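## Task

Rotate the white die until its upward face has the same number as the black die's upward face, and leave it resting entirely on the mat. All other dice must keep the top numbers they show now, and every die must lie flat at the end. The result only counts if it holds without the robot touching anything. Finish by releasing the die and moving the grippers away.

## Robot and tools

Robot: two six-joint arms, left_arm and right_arm, each ending in a parallel two-finger gripper with a wrist camera. Shared scene frame: origin on the table top midway between the arms, +z up, +x out over the table, left_arm on the +y side (the names are not image sides). Arm roots: left_arm at (+0.064, +0.636, 0) m with quat_wxyz (+0.999, 0, 0, -0.043); right_arm at (-0.041, -0.441, 0) m with quat_wxyz (+0.997, 0, 0, -0.083).

execute_actions takes "actions", a list holding at most one item, plus optional "pictures" (boolean). An empty list only reports the state. A wait is {"steps": N}, N up to 300 control steps of 1/30 s, counted from the previous result; the arms keep following the last command meanwhile. A motion is {"rows": [...], "steps": N}, N up to 15 (default 15), 1 to 15 rows; each row is one step, and the final row repeats to fill the remaining steps. A refused call does nothing.

Each row is one flat list of 18 numbers covering both arms, even if only one moves: left_arm first (shoulder pan, shoulder lift, elbow, wrist 1, wrist 2, wrist 3, then gripper position, force_limit, speed), then right_arm in the same nine-number layout. The six joint numbers are absolute target angles in radians, in the same order as the Joint positions line, not offsets. Ranges: elbow -3.142 to 3.142, all other joints -6.283 to 6.283; a target beyond an end by more than 0.010 and farther out than the current angle is refused, and real ends may differ by about 0.010. Targets past the real end are clipped there and the result may say "joint sent to its limit" (possibly about an earlier action). Motion lags commands by about 0.15 s. Per step, each target is held within a lead of the measured angle: 0.292 rad for pan and lift, 0.365 for elbow, 0.438 for the three wrists; and if the targets would move the gripper over 70 mm from where it is, all are scaled back. So big moves take several calls.

The three gripper numbers are absolute settings, each in [-1, 1]. position: +1 fully open (50 mm gap), pads meet near -0.65; send -1 to close until the object stops the fingers. force_limit: per-pad force, about 20 N at -1, 102 N at 0, 185 N at +1 (actual can be some 17 % higher). speed: gap change rate, 20 mm/s at -1, 85 at 0, 150 at +1. To leave a gripper unchanged, repeat its current three numbers; a 0 is a real command. New force or speed only applies after the position number changes by at least 0.01; to soften a grip, open first. Fingers that are still moving keep going after an arm's target is dropped.

Results: the state line per arm gives end_effector_position (m) and end_effector_quat_wxyz, plus linear and angular velocity, in the scene frame; the reported position is the point between the pads, fingertips extend 17.5 mm further along the gripper's +z, and the printed value can be off, more so far from the base. Fingers close along the gripper's x axis. A flat camera block projects about 9 cm toward the gripper's -y side and rotates with it. Turning only wrist 3 moves the pad midpoint on a 25 mm circle. Joint positions and Joint velocities list each arm's joints in column order (rad, rad/s). object_status: 0 moving, 1 blocked while opening, 2 blocked while closing (a grip), 3 reached target or pads touched (usually nothing held). Any new position number resets it to 0 until the fingers settle. position_measured is in counts: opening ≈ (250 − counts) × 0.202 mm. If grip force falls or the object slips out, fingers reclose automatically, except after gripping at force_limit -1, where status stays 2 even if the object is gone; an off-centre grip on an immovable object also fades. "joint command not followed" means a clearance check altered or blocked joint targets on some steps; HELD marks steps where the row was not fully sent. Arms stop tracking once everything is nearly still or a step is HELD; send a new action to continue.

Hazards to avoid: a contact torque reaching a joint's load limit (pan and lift 293, elbow 133, each wrist 49.8 N m, a held load included) or any external force of 150 N freezes that arm for 10 s and drops the rest of the call. Holding loads heats motors; MOTOR HOT appears from 70 °C and at 85 °C an OVER-TEMPERATURE FAULT brakes the arm until it cools. Never let the arms collide or push on each other, never drop, slam or shove dice, and never knock anything off the table. Occasional brief disturbances may pull on a held die or nudge loose ones. The simulation runs on while you compose replies.

Other tools: zoom_image with "camera" (cam_left_wrist or cam_right_wrist, each 616x616) and "region" [x0, y0, x1, y1] in pixels from the top-left, at most 504 by 504, to inspect the latest image more closely. read_manual gives only URDF licence text. finished_scene with "scene" (1 or 2) ends that scene irreversibly and reports success and the next task; ending a reply without a tool call ends everything. Before finishing, make sure all dice are flat, the white die is fully on the mat showing the target number, and both grippers are open and away.

Each tool is called after "Request:" as name(argument=value, ...), one argument or row to a line, values as JSON.

## Session

Request:
execute_actions(
  actions=[],
)

Scene clock: 0.00 s of 4500.00 s.
left_arm: end_effector_position=(+0.8771, +0.9060, +0.2093) position_measured=3 object_status=3 end_effector_quat_wxyz=(+0.052, -0.265, +0.963, -0.020) end_effector_velocity=(-0.000, +0.000, +0.001) end_effector_angular_velocity=(-0.000, -0.000, +0.003) | right_arm: end_effector_position=(+0.7289, +0.0816, +0.1890) position_measured=3 object_status=3 end_effector_quat_wxyz=(-0.374, -0.511, +0.734, +0.245) end_effector_velocity=(-0.000, +0.000, +0.000) end_effector_angular_velocity=(-0.000, +0.000, -0.000)
Joint positions: left_arm=[ 3.377 -1.249  1.782 -2.211 -1.599 -1.961] | right_arm=[ 3.648 -0.681  0.863 -0.85  -1.322 -2.567]
Joint velocities: left_arm=[ 0.    -0.001  0.001  0.     0.    -0.003] | right_arm=[ 0. -0. -0.  0.  0.  0.]
Motor temperatures (°C, as the motors report them): left_arm=[28 29 30 33 33 36] | right_arm=[29 28 29 37 39 31]

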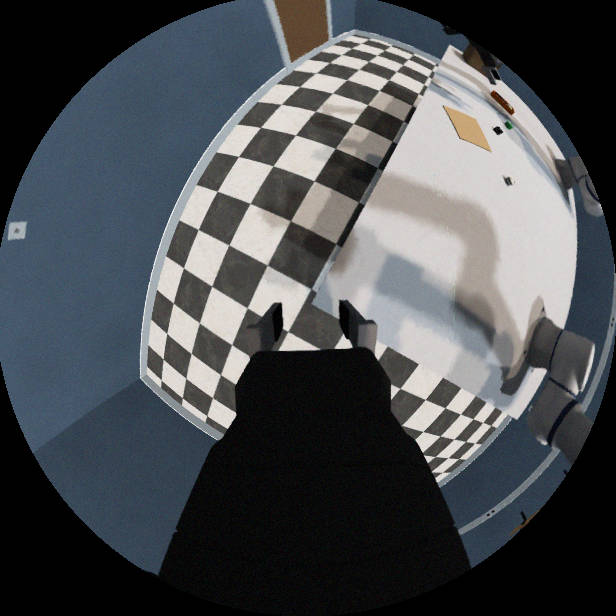

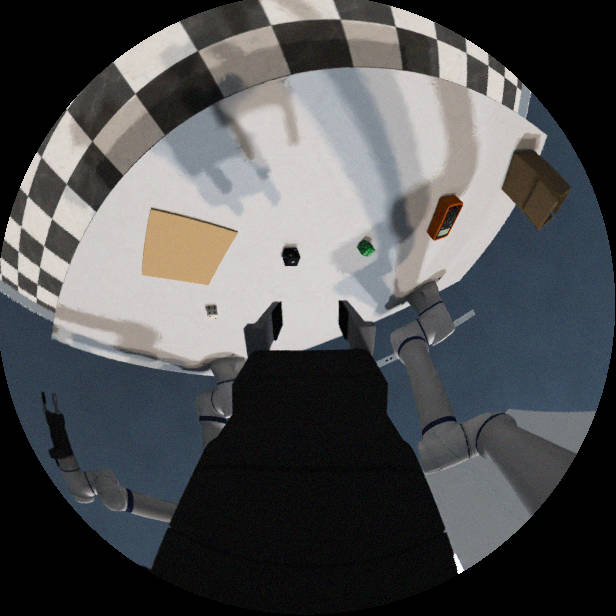

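Request:
zoom_image(
  camera="cam_right_wrist",
  region=[195, 235, 315, 330],
)

Request:
zoom_image(
  camera="cam_left_wrist",
  region=[470, 110, 550, 200],
)

Region (195, 235, 315, 330) of cam_right_wrist's 616x616 image, scaled by 4.200, with more detail than that image has; it fills the top 399 rows of this view, and the rest is white.

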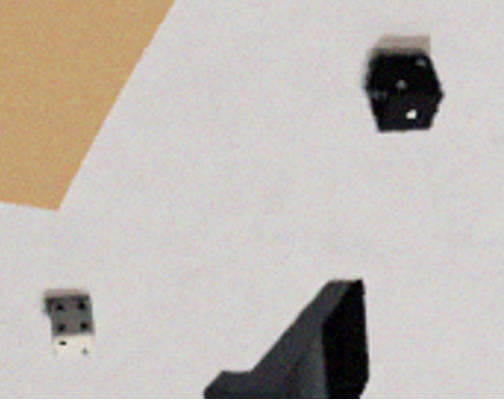

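Region (470, 110, 550, 200) of cam_left_wrist's 616x616 image, scaled by 5.600, with more detail than that image has.

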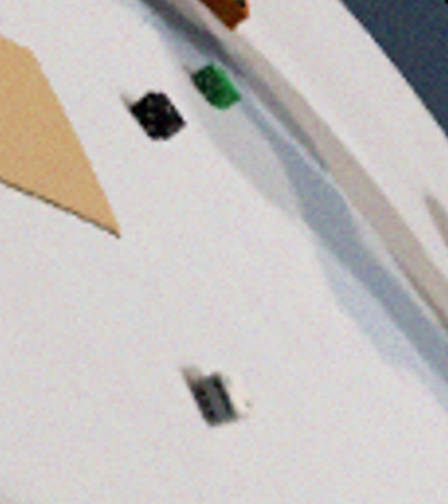

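Request:
execute_actions(
  actions=[
    {"rows":[[3.377,-1.249,1.782,-2.211,-1.599,-1.961,1,0,0,3.8,-1.015,1.45,-3.0,-1.403,-0.17,1,-0.5,0]],"steps":15},
  ],
  pictures=false,
)

Request:
execute_actions(
  actions=[
    {"steps":45},
  ],
)

Scene clock: 24.10 s of 4500.00 s.
left_arm: end_effector_position=(+0.8770, +0.9064, +0.2091) position_measured=3 object_status=3 end_effector_quat_wxyz=(+0.051, -0.265, +0.963, -0.020) end_effector_velocity=(-0.000, +0.001, +0.000) end_effector_angular_velocity=(+0.000, -0.000, +0.001) | right_arm: end_effector_position=(+0.6790, +0.1675, +0.1707) position_measured=3 object_status=3 end_effector_quat_wxyz=(-0.105, -0.250, +0.960, +0.064) end_effector_velocity=(+0.367, +0.221, +0.094) end_effector_angular_velocity=(+0.368, -1.462, -1.812)
Joint positions: left_arm=[ 3.377 -1.249  1.782 -2.211 -1.599 -1.961] | right_arm=[ 3.793 -0.999  1.414 -1.807 -1.399 -1.611]
Joint velocities: left_arm=[ 0.001 -0.    -0.     0.     0.     0.   ] | right_arm=[ 0.036 -0.09   0.205 -1.905 -0.022  1.91 ]
Motor temperatures (°C, as the motors report them): left_arm=[28 29 30 33 33 36] | right_arm=[29 28 29 37 39 31]
Steps of this call (steps 1 to 90: nothing new was sent; then 20.60 s passed at rest; steps 91 to 105: all 15 steps of this action). Readings (joint positions | what the end effector reports):
91: left_arm=[3.377 -1.249 1.782 -2.211 -1.599 -1.961] | right_arm=[3.648 -0.682 0.864 -0.852 -1.322 -2.566] | left_arm position_measured=3 object_status=3 | right_arm position_measured=3 object_status=3
92: left_arm=[3.377 -1.249 1.782 -2.211 -1.599 -1.961] | right_arm=[3.655 -0.695 0.884 -0.875 -1.327 -2.543] | left_arm position_measured=3 object_status=3 | right_arm position_measured=3 object_status=3
94: left_arm=[3.377 -1.249 1.782 -2.211 -1.599 -1.961] | right_arm=[3.689 -0.762 0.966 -0.974 -1.344 -2.444] | left_arm position_measured=3 object_status=3 | right_arm position_measured=3 object_status=3
98: left_arm=[3.377 -1.249 1.782 -2.211 -1.599 -1.961] | right_arm=[3.750 -0.901 1.185 -1.238 -1.376 -2.179] | left_arm position_measured=3 object_status=3 | right_arm position_measured=3 object_status=3
105: the state above

Scene clock: 25.60 s of 4500.00 s.
left_arm: end_effector_position=(+0.8770, +0.9064, +0.2091) position_measured=3 object_status=3 end_effector_quat_wxyz=(+0.051, -0.265, +0.963, -0.020) end_effector_velocity=(-0.000, +0.001, -0.000) end_effector_angular_velocity=(+0.003, +0.000, +0.001) | right_arm: end_effector_position=(+0.8558, +0.2916, +0.3950) position_measured=3 object_status=3 end_effector_quat_wxyz=(+0.218, +0.348, +0.805, +0.429) end_effector_velocity=(-0.000, +0.000, +0.002) end_effector_angular_velocity=(+0.001, -0.002, +0.000)
Joint positions: left_arm=[ 3.377 -1.249  1.782 -2.211 -1.599 -1.961] | right_arm=[ 3.8   -1.015  1.45  -3.    -1.403 -0.17 ]
Joint velocities: left_arm=[ 0.     0.    -0.    -0.     0.003 -0.001] | right_arm=[ 0.    -0.001 -0.    -0.     0.     0.001]
Motor temperatures (°C, as the motors report them): left_arm=[28 29 30 33 33 36] | right_arm=[29 28 29 37 39 31]
Steps of this call (steps 1 to 45: the robot went on to your last target). Readings (joint positions | what the end effector reports):
1: left_arm=[3.377 -1.249 1.782 -2.211 -1.599 -1.961] | right_arm=[3.794 -1.002 1.420 -1.871 -1.400 -1.547] | left_arm position_measured=3 object_status=3 | right_arm position_measured=3 object_status=3
2: left_arm=[3.377 -1.249 1.782 -2.211 -1.599 -1.961] | right_arm=[3.795 -1.004 1.425 -1.932 -1.400 -1.485] | left_arm position_measured=3 object_status=3 | right_arm position_measured=3 object_status=3
4: left_arm=[3.377 -1.249 1.782 -2.211 -1.599 -1.961] | right_arm=[3.796 -1.007 1.432 -2.050 -1.401 -1.367] | left_arm position_measured=3 object_status=3 | right_arm position_measured=3 object_status=3
8: left_arm=[3.377 -1.249 1.782 -2.211 -1.599 -1.961] | right_arm=[3.798 -1.011 1.440 -2.274 -1.402 -1.144] | left_arm position_measured=3 object_status=3 | right_arm position_measured=3 object_status=3
45: the state above
All arms were judged still, so your last target was given up. Only a new action makes them travel on or press farther. Fingers that are still opening or closing keep moving.

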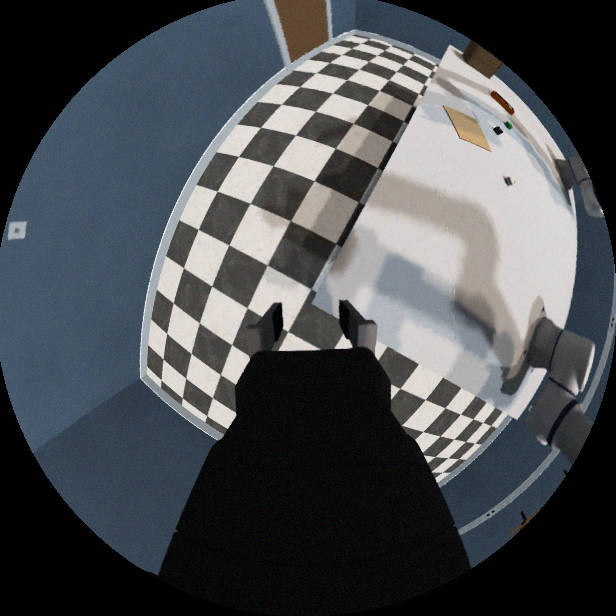

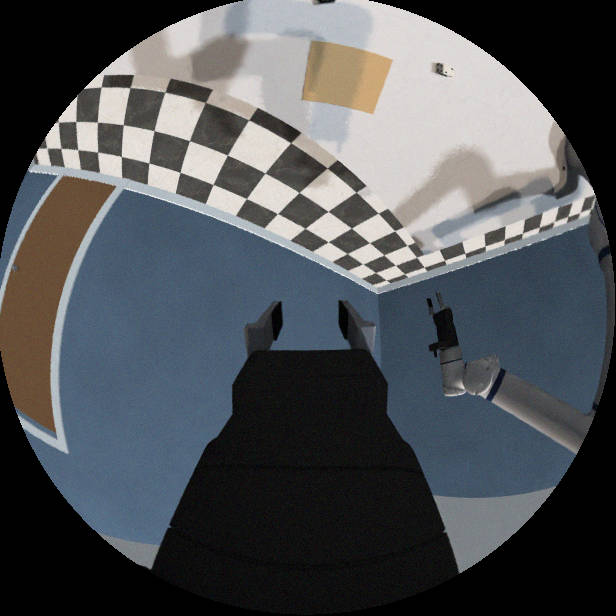

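Request:
execute_actions(
  actions=[
    {"rows":[[3.377,-1.249,1.782,-2.211,-1.599,-1.961,1,0,0,3.997,-1.015,1.99,-3.317,-1.403,-0.17,1,-0.5,0]],"steps":15},
  ],
  pictures=false,
)

Request:
execute_actions(
  actions=[
    {"steps":25},
  ],
)

Scene clock: 28.67 s of 4500.00 s.
left_arm: end_effector_position=(+0.8770, +0.9064, +0.2091) position_measured=3 object_status=3 end_effector_quat_wxyz=(+0.051, -0.265, +0.963, -0.020) end_effector_velocity=(-0.000, -0.000, -0.000) end_effector_angular_velocity=(-0.001, +0.000, -0.000) | right_arm: end_effector_position=(+0.7076, +0.3334, +0.2516) position_measured=3 object_status=3 end_effector_quat_wxyz=(+0.175, +0.317, +0.838, +0.409) end_effector_velocity=(-0.316, +0.007, -0.310) end_effector_angular_velocity=(-0.144, +0.212, +0.174)
Joint positions: left_arm=[ 3.377 -1.249  1.782 -2.211 -1.599 -1.961] | right_arm=[ 3.903 -1.015  1.698 -3.165 -1.403 -0.17 ]
Joint velocities: left_arm=[ 0.     0.     0.001  0.    -0.001  0.001] | right_arm=[ 0.174 -0.     0.534 -0.278 -0.    -0.   ]
Motor temperatures (°C, as the motors report them): left_arm=[28 29 30 33 33 36] | right_arm=[29 28 29 37 39 31]
Steps of this call (steps 1 to 77: nothing new was sent; steps 78 to 92: all 15 steps of this action). Readings (joint positions | what the end effector reports):
78: left_arm=[3.377 -1.249 1.782 -2.211 -1.599 -1.961] | right_arm=[3.801 -1.015 1.451 -3.001 -1.403 -0.170] | left_arm position_measured=3 object_status=3 | right_arm position_measured=3 object_status=3
79: left_arm=[3.377 -1.249 1.782 -2.211 -1.599 -1.961] | right_arm=[3.808 -1.016 1.466 -3.016 -1.403 -0.170] | left_arm position_measured=3 object_status=3 | right_arm position_measured=3 object_status=3
81: left_arm=[3.377 -1.249 1.782 -2.211 -1.599 -1.961] | right_arm=[3.828 -1.015 1.503 -3.044 -1.403 -0.170] | left_arm position_measured=3 object_status=3 | right_arm position_measured=3 object_status=3
85: left_arm=[3.377 -1.249 1.782 -2.211 -1.599 -1.961] | right_arm=[3.859 -1.015 1.572 -3.095 -1.403 -0.170] | left_arm position_measured=3 object_status=3 | right_arm position_measured=3 object_status=3
92: the state above

Scene clock: 29.50 s of 4500.00 s.
left_arm: end_effector_position=(+0.8770, +0.9064, +0.2091) position_measured=3 object_status=3 end_effector_quat_wxyz=(+0.051, -0.265, +0.963, -0.020) end_effector_velocity=(+0.000, -0.000, +0.001) end_effector_angular_velocity=(-0.001, -0.001, +0.001) | right_arm: end_effector_position=(+0.5241, +0.3117, +0.1004) position_measured=3 object_status=3 end_effector_quat_wxyz=(+0.121, +0.292, +0.876, +0.363) end_effector_velocity=(-0.007, -0.001, -0.004) end_effector_angular_velocity=(-0.003, +0.004, +0.004)
Joint positions: left_arm=[ 3.377 -1.249  1.782 -2.211 -1.599 -1.961] | right_arm=[ 3.997 -1.015  1.989 -3.316 -1.403 -0.17 ]
Joint velocities: left_arm=[ 0.    -0.001 -0.    -0.    -0.001 -0.001] | right_arm=[ 0.004 -0.     0.01  -0.005  0.001 -0.   ]
Motor temperatures (°C, as the motors report them): left_arm=[28 29 30 33 33 36] | right_arm=[29 28 29 37 39 31]
Steps of this call (steps 1 to 25: the robot went on to your last target). Readings (joint positions | what the end effector reports):
1: left_arm=[3.377 -1.249 1.782 -2.211 -1.599 -1.961] | right_arm=[3.909 -1.015 1.716 -3.175 -1.403 -0.170] | left_arm position_measured=3 object_status=3 | right_arm position_measured=3 object_status=3
2: left_arm=[3.377 -1.249 1.782 -2.211 -1.599 -1.961] | right_arm=[3.914 -1.015 1.734 -3.184 -1.403 -0.170] | left_arm position_measured=3 object_status=3 | right_arm position_measured=3 object_status=3
4: left_arm=[3.377 -1.249 1.782 -2.211 -1.599 -1.961] | right_arm=[3.926 -1.015 1.771 -3.203 -1.403 -0.170] | left_arm position_measured=3 object_status=3 | right_arm position_measured=3 object_status=3
8: left_arm=[3.377 -1.249 1.782 -2.211 -1.599 -1.961] | right_arm=[3.950 -1.015 1.843 -3.241 -1.403 -0.170] | left_arm position_measured=3 object_status=3 | right_arm position_measured=3 object_status=3
25: the state above

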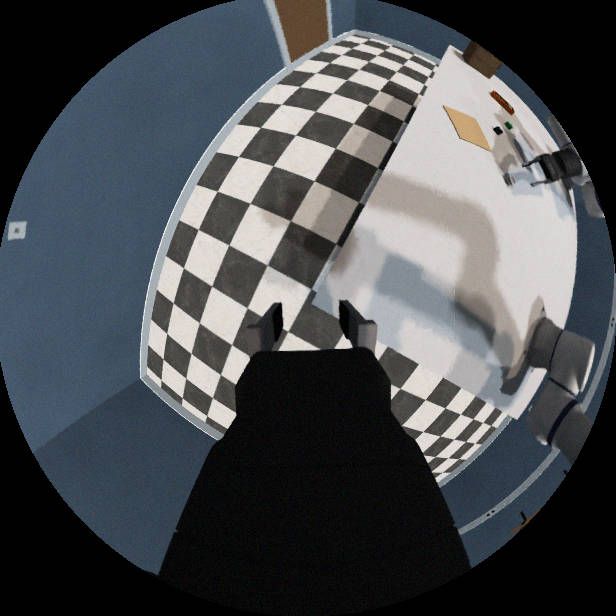

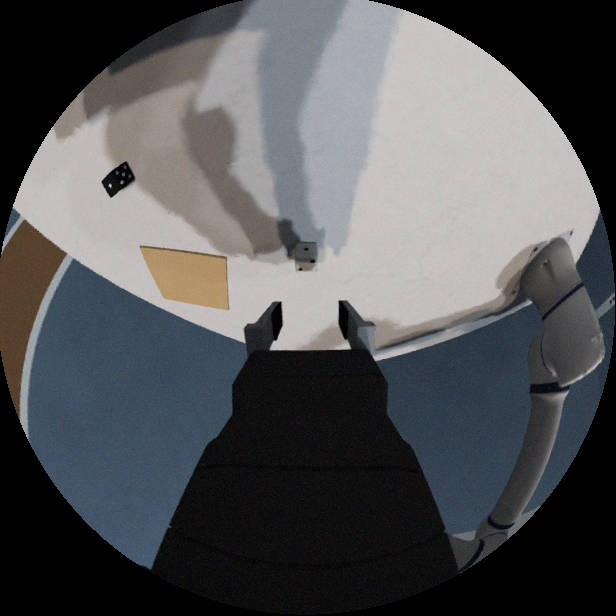

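Request:
zoom_image(
  camera="cam_right_wrist",
  region=[250, 220, 370, 340],
)

Request:
zoom_image(
  camera="cam_right_wrist",
  region=[90, 150, 150, 210],
)

Region (250, 220, 370, 340) of cam_right_wrist's 616x616 image, scaled by 4.200, with more detail than that image has.

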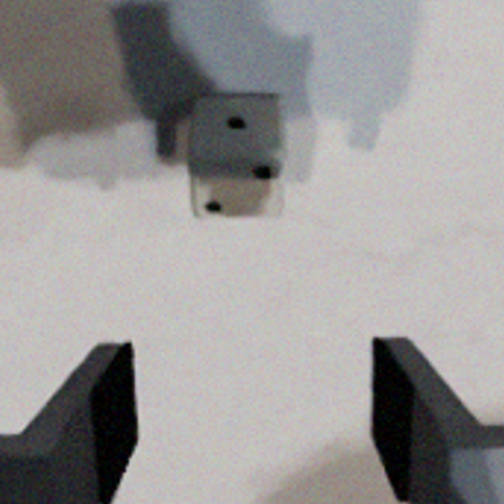

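Region (90, 150, 150, 210) of cam_right_wrist's 616x616 image, scaled by 8.400, with more detail than that image has.

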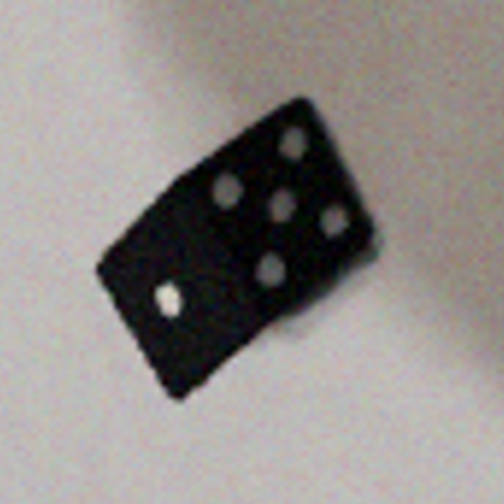

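Request:
execute_actions(
  actions=[
    {"rows":[[3.377,-1.249,1.782,-2.211,-1.599,-1.961,1,0,0,3.994,-0.9093,1.9772,-3.4099,-1.403,-0.17,1,-0.5,0]],"steps":15},
  ],
  pictures=false,
)

Request:
execute_actions(
  actions=[
    {"steps":5},
  ],
)

Request:
zoom_image(
  camera="cam_right_wrist",
  region=[250, 250, 370, 360],
)

Scene clock: 38.93 s of 4500.00 s.
left_arm: end_effector_position=(+0.8770, +0.9064, +0.2091) position_measured=3 object_status=3 end_effector_quat_wxyz=(+0.051, -0.265, +0.963, -0.020) end_effector_velocity=(-0.001, +0.001, -0.001) end_effector_angular_velocity=(+0.001, +0.002, +0.004) | right_arm: end_effector_position=(+0.5318, +0.3150, +0.0360) position_measured=3 object_status=3 end_effector_quat_wxyz=(+0.121, +0.293, +0.876, +0.363) end_effector_velocity=(+0.001, +0.000, -0.008) end_effector_angular_velocity=(-0.001, +0.001, -0.001)
Joint positions: left_arm=[ 3.377 -1.249  1.782 -2.211 -1.599 -1.961] | right_arm=[ 3.994 -0.911  1.977 -3.409 -1.403 -0.17 ]
Joint velocities: left_arm=[ 0.001  0.001  0.001  0.     0.001 -0.003] | right_arm=[-0.     0.013 -0.002 -0.01  -0.     0.   ]
Motor temperatures (°C, as the motors report them): left_arm=[28 29 30 33 33 36] | right_arm=[29 28 29 37 39 31]
Steps of this call (steps 1 to 30: the robot went on to your last target; steps 31 to 90: nothing new was sent; then 5.93 s passed at rest; steps 91 to 105: all 15 steps of this action). Readings (joint positions | what the end effector reports):
91: left_arm=[3.377 -1.249 1.782 -2.211 -1.599 -1.961] | right_arm=[3.997 -1.014 1.990 -3.318 -1.403 -0.170] | left_arm position_measured=3 object_status=3 | right_arm position_measured=3 object_status=3
92: left_arm=[3.377 -1.249 1.782 -2.211 -1.599 -1.961] | right_arm=[3.997 -1.000 1.987 -3.332 -1.403 -0.170] | left_arm position_measured=3 object_status=3 | right_arm position_measured=3 object_status=3
94: left_arm=[3.377 -1.249 1.782 -2.211 -1.599 -1.961] | right_arm=[3.996 -0.954 1.984 -3.369 -1.403 -0.170] | left_arm position_measured=3 object_status=3 | right_arm position_measured=3 object_status=3
98: left_arm=[3.377 -1.249 1.782 -2.211 -1.599 -1.961] | right_arm=[3.994 -0.921 1.979 -3.399 -1.403 -0.170] | left_arm position_measured=3 object_status=3 | right_arm position_measured=3 object_status=3
105: the state above

Scene clock: 39.10 s of 4500.00 s.
left_arm: end_effector_position=(+0.8770, +0.9064, +0.2091) position_measured=3 object_status=3 end_effector_quat_wxyz=(+0.051, -0.265, +0.963, -0.020) end_effector_velocity=(+0.000, -0.001, -0.000) end_effector_angular_velocity=(+0.000, +0.001, +0.000) | right_arm: end_effector_position=(+0.5319, +0.3150, +0.0353) position_measured=3 object_status=3 end_effector_quat_wxyz=(+0.121, +0.293, +0.876, +0.363) end_effector_velocity=(+0.001, +0.000, -0.001) end_effector_angular_velocity=(-0.000, -0.001, -0.001)
Joint positions: left_arm=[ 3.377 -1.249  1.782 -2.211 -1.599 -1.961] | right_arm=[ 3.994 -0.91   1.977 -3.41  -1.403 -0.17 ]
Joint velocities: left_arm=[-0.001  0.001 -0.     0.     0.001 -0.001] | right_arm=[-0.     0.003 -0.001 -0.002 -0.002  0.   ]
Motor temperatures (°C, as the motors report them): left_arm=[28 29 30 33 33 36] | right_arm=[29 28 29 37 39 31]
Steps of this call (steps 1 to 5: the robot went on to your last target). Readings (joint positions | what the end effector reports):
1: left_arm=[3.377 -1.249 1.782 -2.211 -1.599 -1.961] | right_arm=[3.994 -0.910 1.977 -3.409 -1.403 -0.170] | left_arm position_measured=3 object_status=3 | right_arm position_measured=3 object_status=3
2: left_arm=[3.377 -1.249 1.782 -2.211 -1.599 -1.961] | right_arm=[3.994 -0.910 1.977 -3.409 -1.403 -0.170] | left_arm position_measured=3 object_status=3 | right_arm position_measured=3 object_status=3
4: left_arm=[3.377 -1.249 1.782 -2.211 -1.599 -1.961] | right_arm=[3.994 -0.910 1.977 -3.410 -1.403 -0.170] | left_arm position_measured=3 object_status=3 | right_arm position_measured=3 object_status=3
5: the state above

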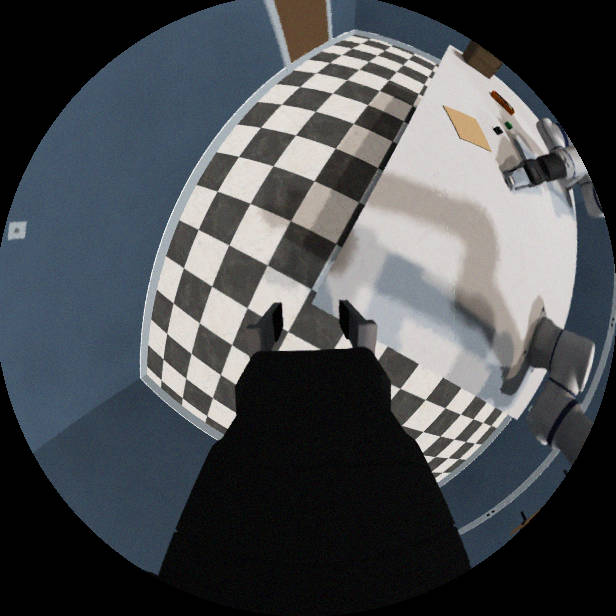

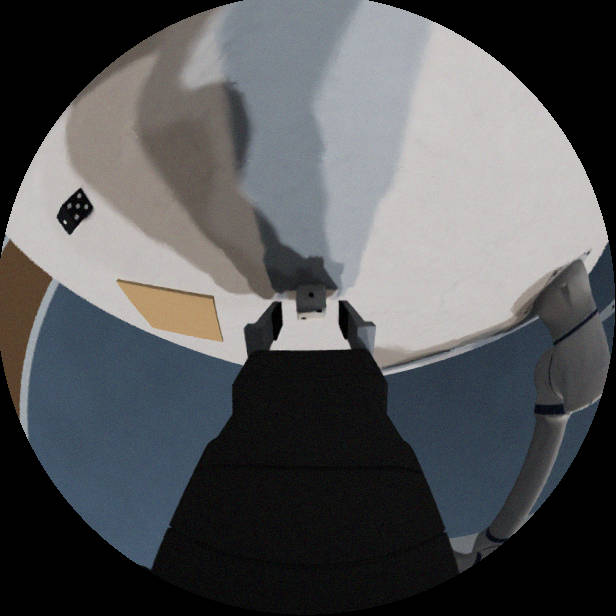

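Region (250, 250, 370, 360) of cam_right_wrist's 616x616 image, scaled by 4.200, with more detail than that image has; it fills the top 462 rows of this view, and the rest is white.

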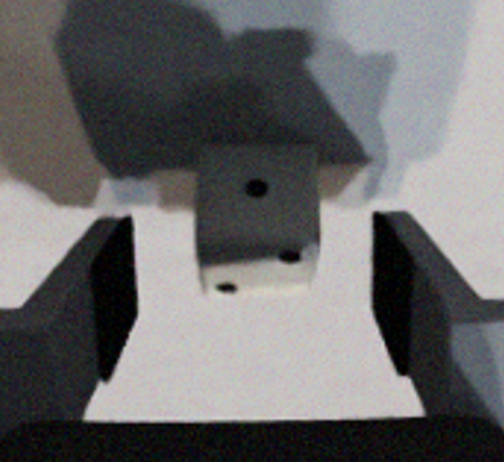

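Request:
execute_actions(
  actions=[
    {"rows":[[3.377,-1.249,1.782,-2.211,-1.599,-1.961,1,0,0,3.995,-0.901,1.9829,-3.4239,-1.403,-0.17,1,-0.5,0]],"steps":15},
  ],
)

Request:
zoom_image(
  camera="cam_right_wrist",
  region=[250, 250, 370, 360],
)

Request:
zoom_image(
  camera="cam_left_wrist",
  region=[490, 155, 550, 205],
)

Scene clock: 47.30 s of 4500.00 s.
left_arm: end_effector_position=(+0.8770, +0.9064, +0.2091) position_measured=3 object_status=3 end_effector_quat_wxyz=(+0.051, -0.265, +0.963, -0.020) end_effector_velocity=(+0.000, -0.001, -0.000) end_effector_angular_velocity=(-0.001, +0.000, -0.001) | right_arm: end_effector_position=(+0.5289, +0.3136, +0.0283) position_measured=3 object_status=3 end_effector_quat_wxyz=(+0.121, +0.293, +0.876, +0.363) end_effector_velocity=(-0.001, -0.000, -0.002) end_effector_angular_velocity=(-0.001, +0.002, +0.001)
Joint positions: left_arm=[ 3.377 -1.249  1.782 -2.211 -1.599 -1.961] | right_arm=[ 3.995 -0.901  1.983 -3.424 -1.403 -0.17 ]
Joint velocities: left_arm=[-0.     0.001 -0.    -0.    -0.001  0.   ] | right_arm=[ 0.     0.001  0.002 -0.001  0.     0.   ]
Motor temperatures (°C, as the motors report them): left_arm=[28 29 30 33 33 36] | right_arm=[29 28 29 37 39 31]
Steps of this call (steps 1 to 15: the robot went on to your last target; steps 16 to 90: nothing new was sent; then 4.70 s passed at rest; steps 91 to 105: all 15 steps of this action). Readings (joint positions | what the end effector reports):
91: left_arm=[3.377 -1.249 1.782 -2.211 -1.599 -1.961] | right_arm=[3.994 -0.909 1.977 -3.410 -1.403 -0.170] | left_arm position_measured=3 object_status=3 | right_arm position_measured=3 object_status=3
92: left_arm=[3.377 -1.249 1.782 -2.211 -1.599 -1.961] | right_arm=[3.994 -0.908 1.978 -3.413 -1.403 -0.170] | left_arm position_measured=3 object_status=3 | right_arm position_measured=3 object_status=3
94: left_arm=[3.377 -1.249 1.782 -2.211 -1.599 -1.961] | right_arm=[3.994 -0.904 1.981 -3.418 -1.403 -0.170] | left_arm position_measured=3 object_status=3 | right_arm position_measured=3 object_status=3
98: left_arm=[3.377 -1.249 1.782 -2.211 -1.599 -1.961] | right_arm=[3.995 -0.902 1.982 -3.422 -1.403 -0.170] | left_arm position_measured=3 object_status=3 | right_arm position_measured=3 object_status=3
105: the state above

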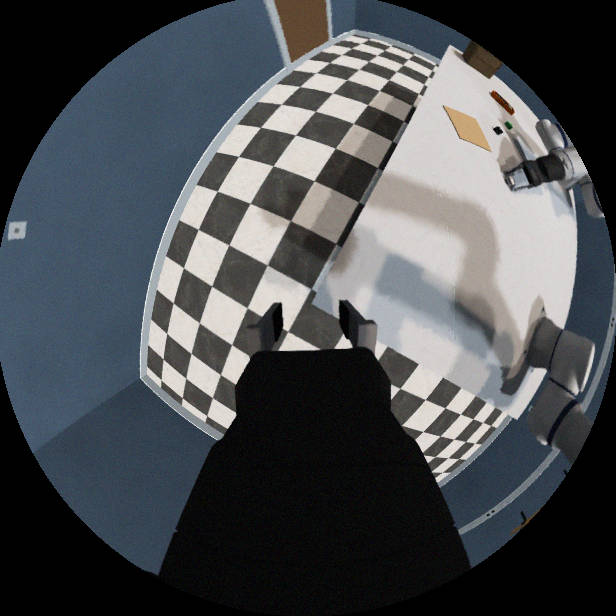

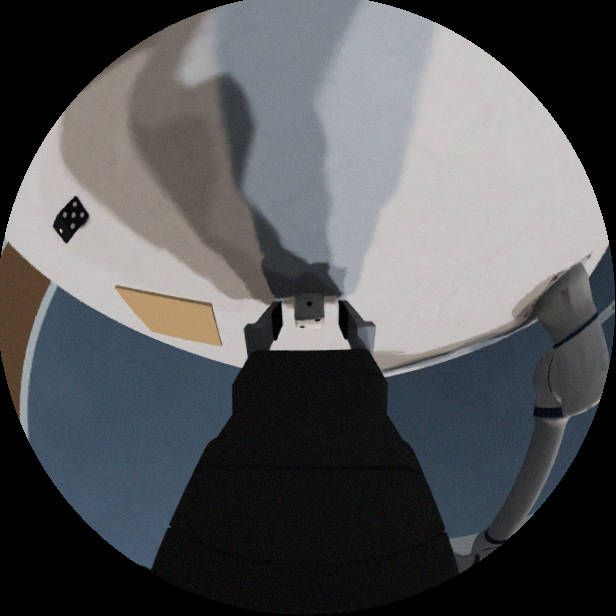

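Region (250, 250, 370, 360) of cam_right_wrist's 616x616 image, scaled by 4.200, with more detail than that image has; it fills the top 462 rows of this view, and the rest is white.

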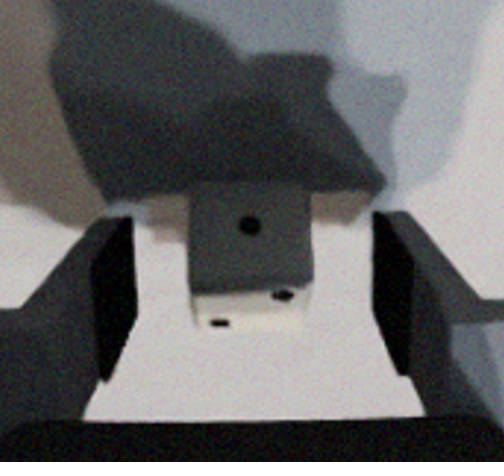

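Region (490, 155, 550, 205) of cam_left_wrist's 616x616 image, scaled by 8.400, with more detail than that image has.

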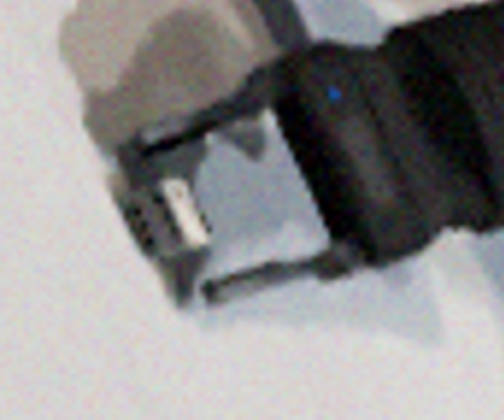

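Request:
execute_actions(
  actions=[
    {"rows":[[3.377,-1.249,1.782,-2.211,-1.599,-1.961,1,0,0,3.995,-0.8922,1.9765,-3.4263,-1.403,-0.17,1,-0.5,0]],"steps":15},
  ],
)

Request:
zoom_image(
  camera="cam_right_wrist",
  region=[250, 250, 370, 360],
)

Scene clock: 51.20 s of 4500.00 s.
left_arm: end_effector_position=(+0.8770, +0.9064, +0.2091) position_measured=3 object_status=3 end_effector_quat_wxyz=(+0.051, -0.265, +0.963, -0.020) end_effector_velocity=(-0.000, +0.000, -0.001) end_effector_angular_velocity=(+0.001, +0.001, +0.001) | right_arm: end_effector_position=(+0.5311, +0.3155, +0.0242) position_measured=3 object_status=3 end_effector_quat_wxyz=(+0.121, +0.293, +0.876, +0.363) end_effector_velocity=(+0.000, +0.000, -0.001) end_effector_angular_velocity=(-0.000, +0.000, -0.000)
Joint positions: left_arm=[ 3.377 -1.249  1.782 -2.211 -1.599 -1.961] | right_arm=[ 3.995 -0.892  1.977 -3.426 -1.403 -0.17 ]
Joint velocities: left_arm=[-0.     0.     0.    -0.     0.002 -0.001] | right_arm=[-0.     0.002 -0.001  0.    -0.    -0.   ]
Motor temperatures (°C, as the motors report them): left_arm=[28 29 30 33 33 36] | right_arm=[29 28 29 37 39 31]
Steps of this call (steps 1 to 15: the robot went on to your last target; steps 16 to 90: nothing new was sent; then 0.40 s passed at rest; steps 91 to 105: all 15 steps of this action). Readings (joint positions | what the end effector reports):
91: left_arm=[3.377 -1.249 1.782 -2.211 -1.599 -1.961] | right_arm=[3.995 -0.901 1.983 -3.424 -1.403 -0.170] | left_arm position_measured=3 object_status=3 | right_arm position_measured=3 object_status=3
92: left_arm=[3.377 -1.249 1.782 -2.211 -1.599 -1.961] | right_arm=[3.995 -0.899 1.982 -3.425 -1.403 -0.170] | left_arm position_measured=3 object_status=3 | right_arm position_measured=3 object_status=3
94: left_arm=[3.377 -1.249 1.782 -2.211 -1.599 -1.961] | right_arm=[3.995 -0.896 1.979 -3.425 -1.403 -0.170] | left_arm position_measured=3 object_status=3 | right_arm position_measured=3 object_status=3
98: left_arm=[3.377 -1.249 1.782 -2.211 -1.599 -1.961] | right_arm=[3.995 -0.893 1.977 -3.426 -1.403 -0.170] | left_arm position_measured=3 object_status=3 | right_arm position_measured=3 object_status=3
105: the state above

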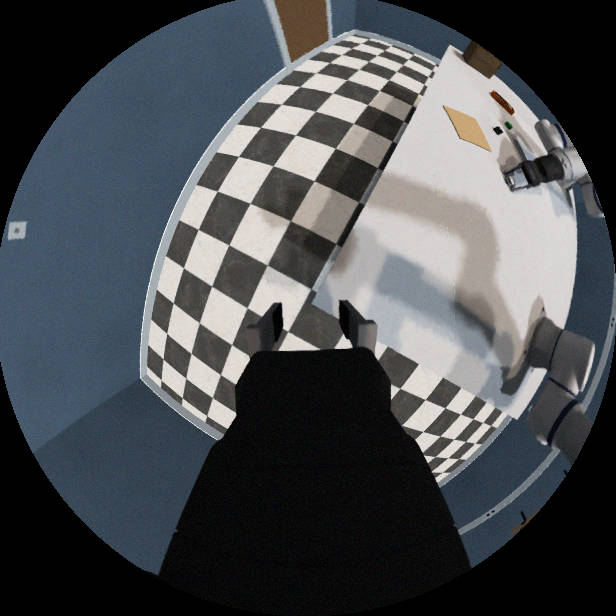

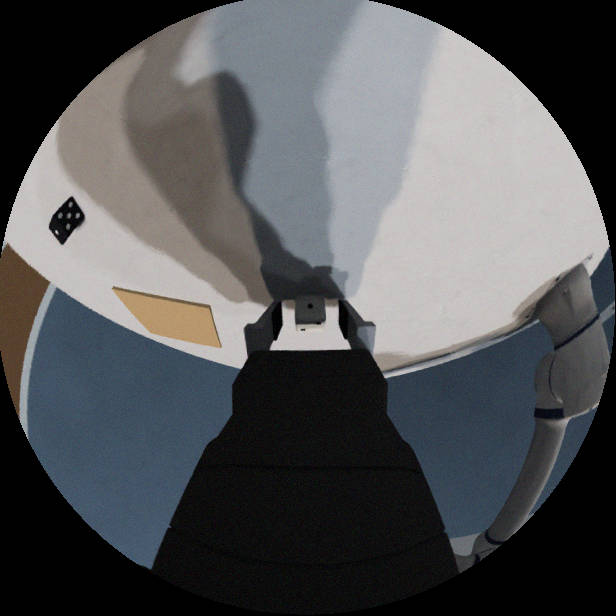

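Region (250, 250, 370, 360) of cam_right_wrist's 616x616 image, scaled by 4.200, with more detail than that image has; it fills the top 462 rows of this view, and the rest is white.

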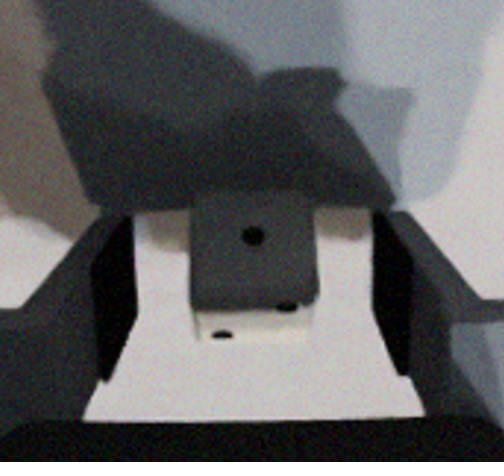

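Request:
execute_actions(
  actions=[
    {"rows":[[3.377,-1.249,1.782,-2.211,-1.599,-1.961,1,0,0,3.995,-0.8922,1.9765,-3.4263,-1.403,-0.17,-1,-0.4,0]],"steps":15},
  ],
  pictures=false,
)

Request:
execute_actions(
  actions=[
    {"rows":[[3.377,-1.249,1.782,-2.211,-1.599,-1.961,1,0,0,3.995,-1.0,1.9765,-3.3185,-1.403,-0.17,-1,-0.4,0]],"steps":12},
  ],
  pictures=false,
)

Request:
execute_actions(
  actions=[
    {"rows":[[3.377,-1.249,1.782,-2.211,-1.599,-1.961,1,0,0,3.854,-0.9164,1.9312,-3.3708,-1.571,-3.1416,-1,-0.4,0]],"steps":15},
  ],
  pictures=false,
)

Request:
execute_actions(
  actions=[
    {"steps":35},
  ],
)

Scene clock: 59.40 s of 4500.00 s.
left_arm: end_effector_position=(+0.8770, +0.9064, +0.2091) position_measured=3 object_status=3 end_effector_quat_wxyz=(+0.051, -0.265, +0.963, -0.020) end_effector_velocity=(+0.000, -0.001, +0.000) end_effector_angular_velocity=(-0.002, -0.001, -0.001) | right_arm: end_effector_position=(+0.5312, +0.3155, +0.0242) position_measured=134 object_status=0 end_effector_quat_wxyz=(+0.121, +0.293, +0.876, +0.363) end_effector_velocity=(+0.000, +0.001, +0.002) end_effector_angular_velocity=(+0.002, -0.001, +0.001)
Joint positions: left_arm=[ 3.377 -1.249  1.782 -2.211 -1.599 -1.961] | right_arm=[ 3.995 -0.892  1.976 -3.426 -1.403 -0.17 ]
Joint velocities: left_arm=[-0.     0.    -0.     0.    -0.002  0.   ] | right_arm=[-0.    -0.001 -0.    -0.     0.001 -0.   ]
Motor temperatures (°C, as the motors report them): left_arm=[28 29 30 33 33 36] | right_arm=[29 28 29 37 39 31]
Steps of this call (steps 1 to 15: the robot went on to your last target; steps 16 to 90: nothing new was sent; then 4.70 s passed at rest; steps 91 to 105: all 15 steps of this action). Readings (joint positions | what the end effector reports):
91: left_arm=[3.377 -1.249 1.782 -2.211 -1.599 -1.961] | right_arm=[3.995 -0.892 1.976 -3.426 -1.403 -0.170] | left_arm position_measured=3 object_status=3 | right_arm position_measured=8 object_status=0
92: left_arm=[3.377 -1.249 1.782 -2.211 -1.599 -1.961] | right_arm=[3.995 -0.892 1.976 -3.426 -1.403 -0.170] | left_arm position_measured=3 object_status=3 | right_arm position_measured=22 object_status=0
94: left_arm=[3.377 -1.249 1.782 -2.211 -1.599 -1.961] | right_arm=[3.995 -0.892 1.976 -3.426 -1.403 -0.170] | left_arm position_measured=3 object_status=3 | right_arm position_measured=50 object_status=0
98: left_arm=[3.377 -1.249 1.782 -2.211 -1.599 -1.961] | right_arm=[3.995 -0.892 1.976 -3.426 -1.403 -0.170] | left_arm position_measured=3 object_status=3 | right_arm position_measured=106 object_status=0
105: the state above

Scene clock: 59.80 s of 4500.00 s.
left_arm: end_effector_position=(+0.8770, +0.9064, +0.2091) position_measured=3 object_status=3 end_effector_quat_wxyz=(+0.051, -0.265, +0.963, -0.020) end_effector_velocity=(+0.000, -0.001, +0.000) end_effector_angular_velocity=(-0.001, -0.001, -0.001) | right_arm: end_effector_position=(+0.5306, +0.3149, +0.0924) position_measured=134 object_status=2 end_effector_quat_wxyz=(+0.121, +0.293, +0.876, +0.363) end_effector_velocity=(-0.001, -0.001, +0.022) end_effector_angular_velocity=(+0.000, -0.000, -0.000)
Joint positions: left_arm=[ 3.377 -1.249  1.782 -2.211 -1.599 -1.961] | right_arm=[ 3.995 -0.997  1.977 -3.322 -1.403 -0.17 ]
Joint velocities: left_arm=[-0.001 -0.001  0.     0.    -0.001  0.   ] | right_arm=[-0.    -0.033  0.001  0.032  0.     0.   ]
Motor temperatures (°C, as the motors report them): left_arm=[28 29 30 33 33 36] | right_arm=[29 28 29 37 39 31]
Steps of this call (steps 1 to 12: all 12 steps of this action). Readings (joint positions | what the end effector reports):
1: left_arm=[3.377 -1.249 1.782 -2.211 -1.599 -1.961] | right_arm=[3.995 -0.893 1.976 -3.426 -1.403 -0.170] | left_arm position_measured=3 object_status=3 | right_arm position_measured=134 object_status=0
2: left_arm=[3.377 -1.249 1.782 -2.211 -1.599 -1.961] | right_arm=[3.995 -0.907 1.977 -3.410 -1.403 -0.170] | left_arm position_measured=3 object_status=3 | right_arm position_measured=134 object_status=2
4: left_arm=[3.377 -1.249 1.782 -2.211 -1.599 -1.961] | right_arm=[3.995 -0.954 1.975 -3.366 -1.403 -0.170] | left_arm position_measured=3 object_status=3 | right_arm position_measured=134 object_status=2
8: left_arm=[3.377 -1.249 1.782 -2.211 -1.599 -1.961] | right_arm=[3.995 -0.988 1.976 -3.331 -1.403 -0.170] | left_arm position_measured=3 object_status=3 | right_arm position_measured=134 object_status=2
12: the state above

Scene clock: 60.30 s of 4500.00 s.
left_arm: end_effector_position=(+0.8770, +0.9064, +0.2091) position_measured=3 object_status=3 end_effector_quat_wxyz=(+0.051, -0.265, +0.963, -0.020) end_effector_velocity=(-0.000, -0.000, -0.000) end_effector_angular_velocity=(+0.001, +0.001, -0.002) | right_arm: end_effector_position=(+0.6837, +0.2010, +0.0648) position_measured=134 object_status=2 end_effector_quat_wxyz=(+0.315, +0.020, +0.924, +0.216) end_effector_velocity=(+0.167, -0.122, +0.009) end_effector_angular_velocity=(-1.635, -1.081, +1.647)
Joint positions: left_arm=[ 3.377 -1.249  1.782 -2.211 -1.599 -1.961] | right_arm=[ 3.866 -0.923  1.935 -3.366 -1.557 -0.964]
Joint velocities: left_arm=[-0.     0.     0.     0.     0.001  0.002] | right_arm=[-0.119  0.069 -0.039 -0.043 -0.141 -2.635]
Motor temperatures (°C, as the motors report them): left_arm=[28 29 30 33 33 36] | right_arm=[29 28 29 37 39 31]
Steps of this call (steps 1 to 15: all 15 steps of this action). Readings (joint positions | what the end effector reports):
1: left_arm=[3.377 -1.249 1.782 -2.211 -1.599 -1.961] | right_arm=[3.995 -0.997 1.976 -3.321 -1.403 -0.171] | left_arm position_measured=3 object_status=3 | right_arm position_measured=134 object_status=2
2: left_arm=[3.377 -1.249 1.782 -2.211 -1.599 -1.961] | right_arm=[3.988 -0.994 1.974 -3.323 -1.412 -0.194] | left_arm position_measured=3 object_status=3 | right_arm position_measured=134 object_status=2
4: left_arm=[3.377 -1.249 1.782 -2.211 -1.599 -1.961] | right_arm=[3.965 -0.981 1.967 -3.331 -1.438 -0.265] | left_arm position_measured=3 object_status=3 | right_arm position_measured=134 object_status=2
8: left_arm=[3.377 -1.249 1.782 -2.211 -1.599 -1.961] | right_arm=[3.924 -0.957 1.954 -3.346 -1.487 -0.438] | left_arm position_measured=3 object_status=3 | right_arm position_measured=134 object_status=2
15: the state above

Scene clock: 61.47 s of 4500.00 s.
left_arm: end_effector_position=(+0.8770, +0.9064, +0.2091) position_measured=3 object_status=3 end_effector_quat_wxyz=(+0.051, -0.265, +0.963, -0.020) end_effector_velocity=(+0.000, -0.000, +0.000) end_effector_angular_velocity=(+0.000, -0.000, +0.000) | right_arm: end_effector_position=(+0.7083, +0.2216, +0.0896) position_measured=134 object_status=2 end_effector_quat_wxyz=(-0.334, +0.805, -0.454, +0.187) end_effector_velocity=(-0.000, +0.000, +0.000) end_effector_angular_velocity=(-0.013, -0.008, +0.015)
Joint positions: left_arm=[ 3.377 -1.249  1.782 -2.211 -1.599 -1.961] | right_arm=[ 3.854 -0.916  1.931 -3.371 -1.571 -3.139]
Joint velocities: left_arm=[-0.     0.    -0.    -0.     0.    -0.001] | right_arm=[-0.     0.    -0.    -0.    -0.    -0.021]
Motor temperatures (°C, as the motors report them): left_arm=[28 29 30 33 33 36] | right_arm=[29 28 29 37 39 31]
Steps of this call (steps 1 to 35: the robot went on to your last target). Readings (joint positions | what the end effector reports):
1: left_arm=[3.377 -1.249 1.782 -2.211 -1.599 -1.961] | right_arm=[3.863 -0.921 1.934 -3.368 -1.561 -1.054] | left_arm position_measured=3 object_status=3 | right_arm position_measured=134 object_status=2
2: left_arm=[3.377 -1.249 1.782 -2.211 -1.599 -1.961] | right_arm=[3.860 -0.920 1.933 -3.369 -1.564 -1.145] | left_arm position_measured=3 object_status=3 | right_arm position_measured=134 object_status=2
4: left_arm=[3.377 -1.249 1.782 -2.211 -1.599 -1.961] | right_arm=[3.857 -0.918 1.932 -3.370 -1.567 -1.329] | left_arm position_measured=3 object_status=3 | right_arm position_measured=134 object_status=2
8: left_arm=[3.377 -1.249 1.782 -2.211 -1.599 -1.961] | right_arm=[3.855 -0.917 1.931 -3.370 -1.570 -1.704] | left_arm position_measured=3 object_status=3 | right_arm position_measured=134 object_status=2
35: the state above

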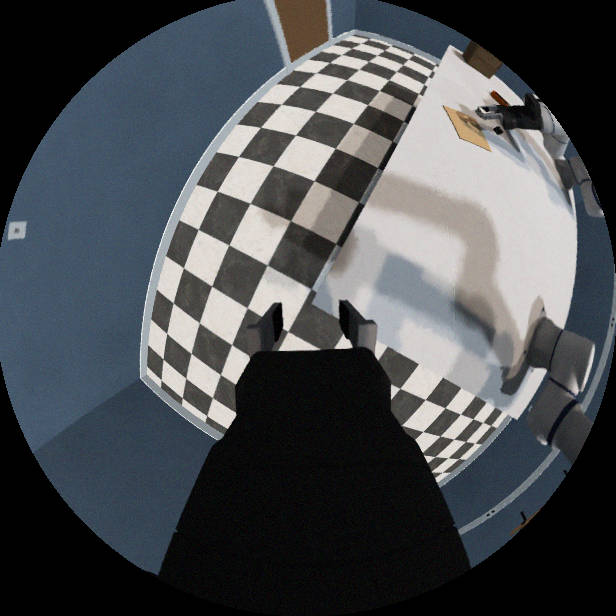

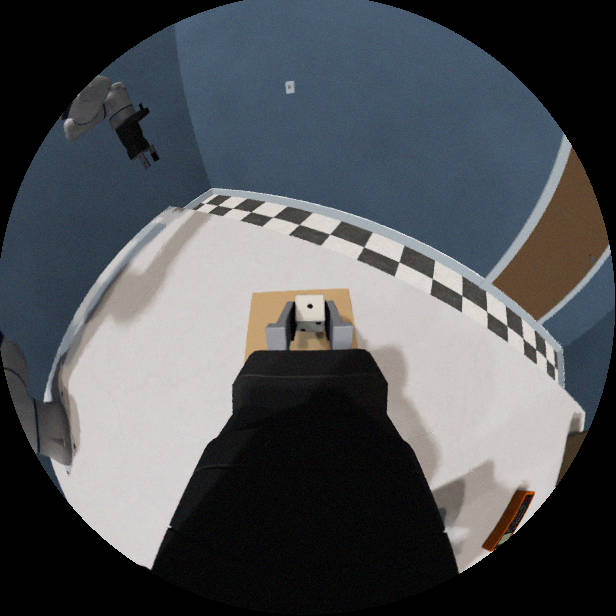

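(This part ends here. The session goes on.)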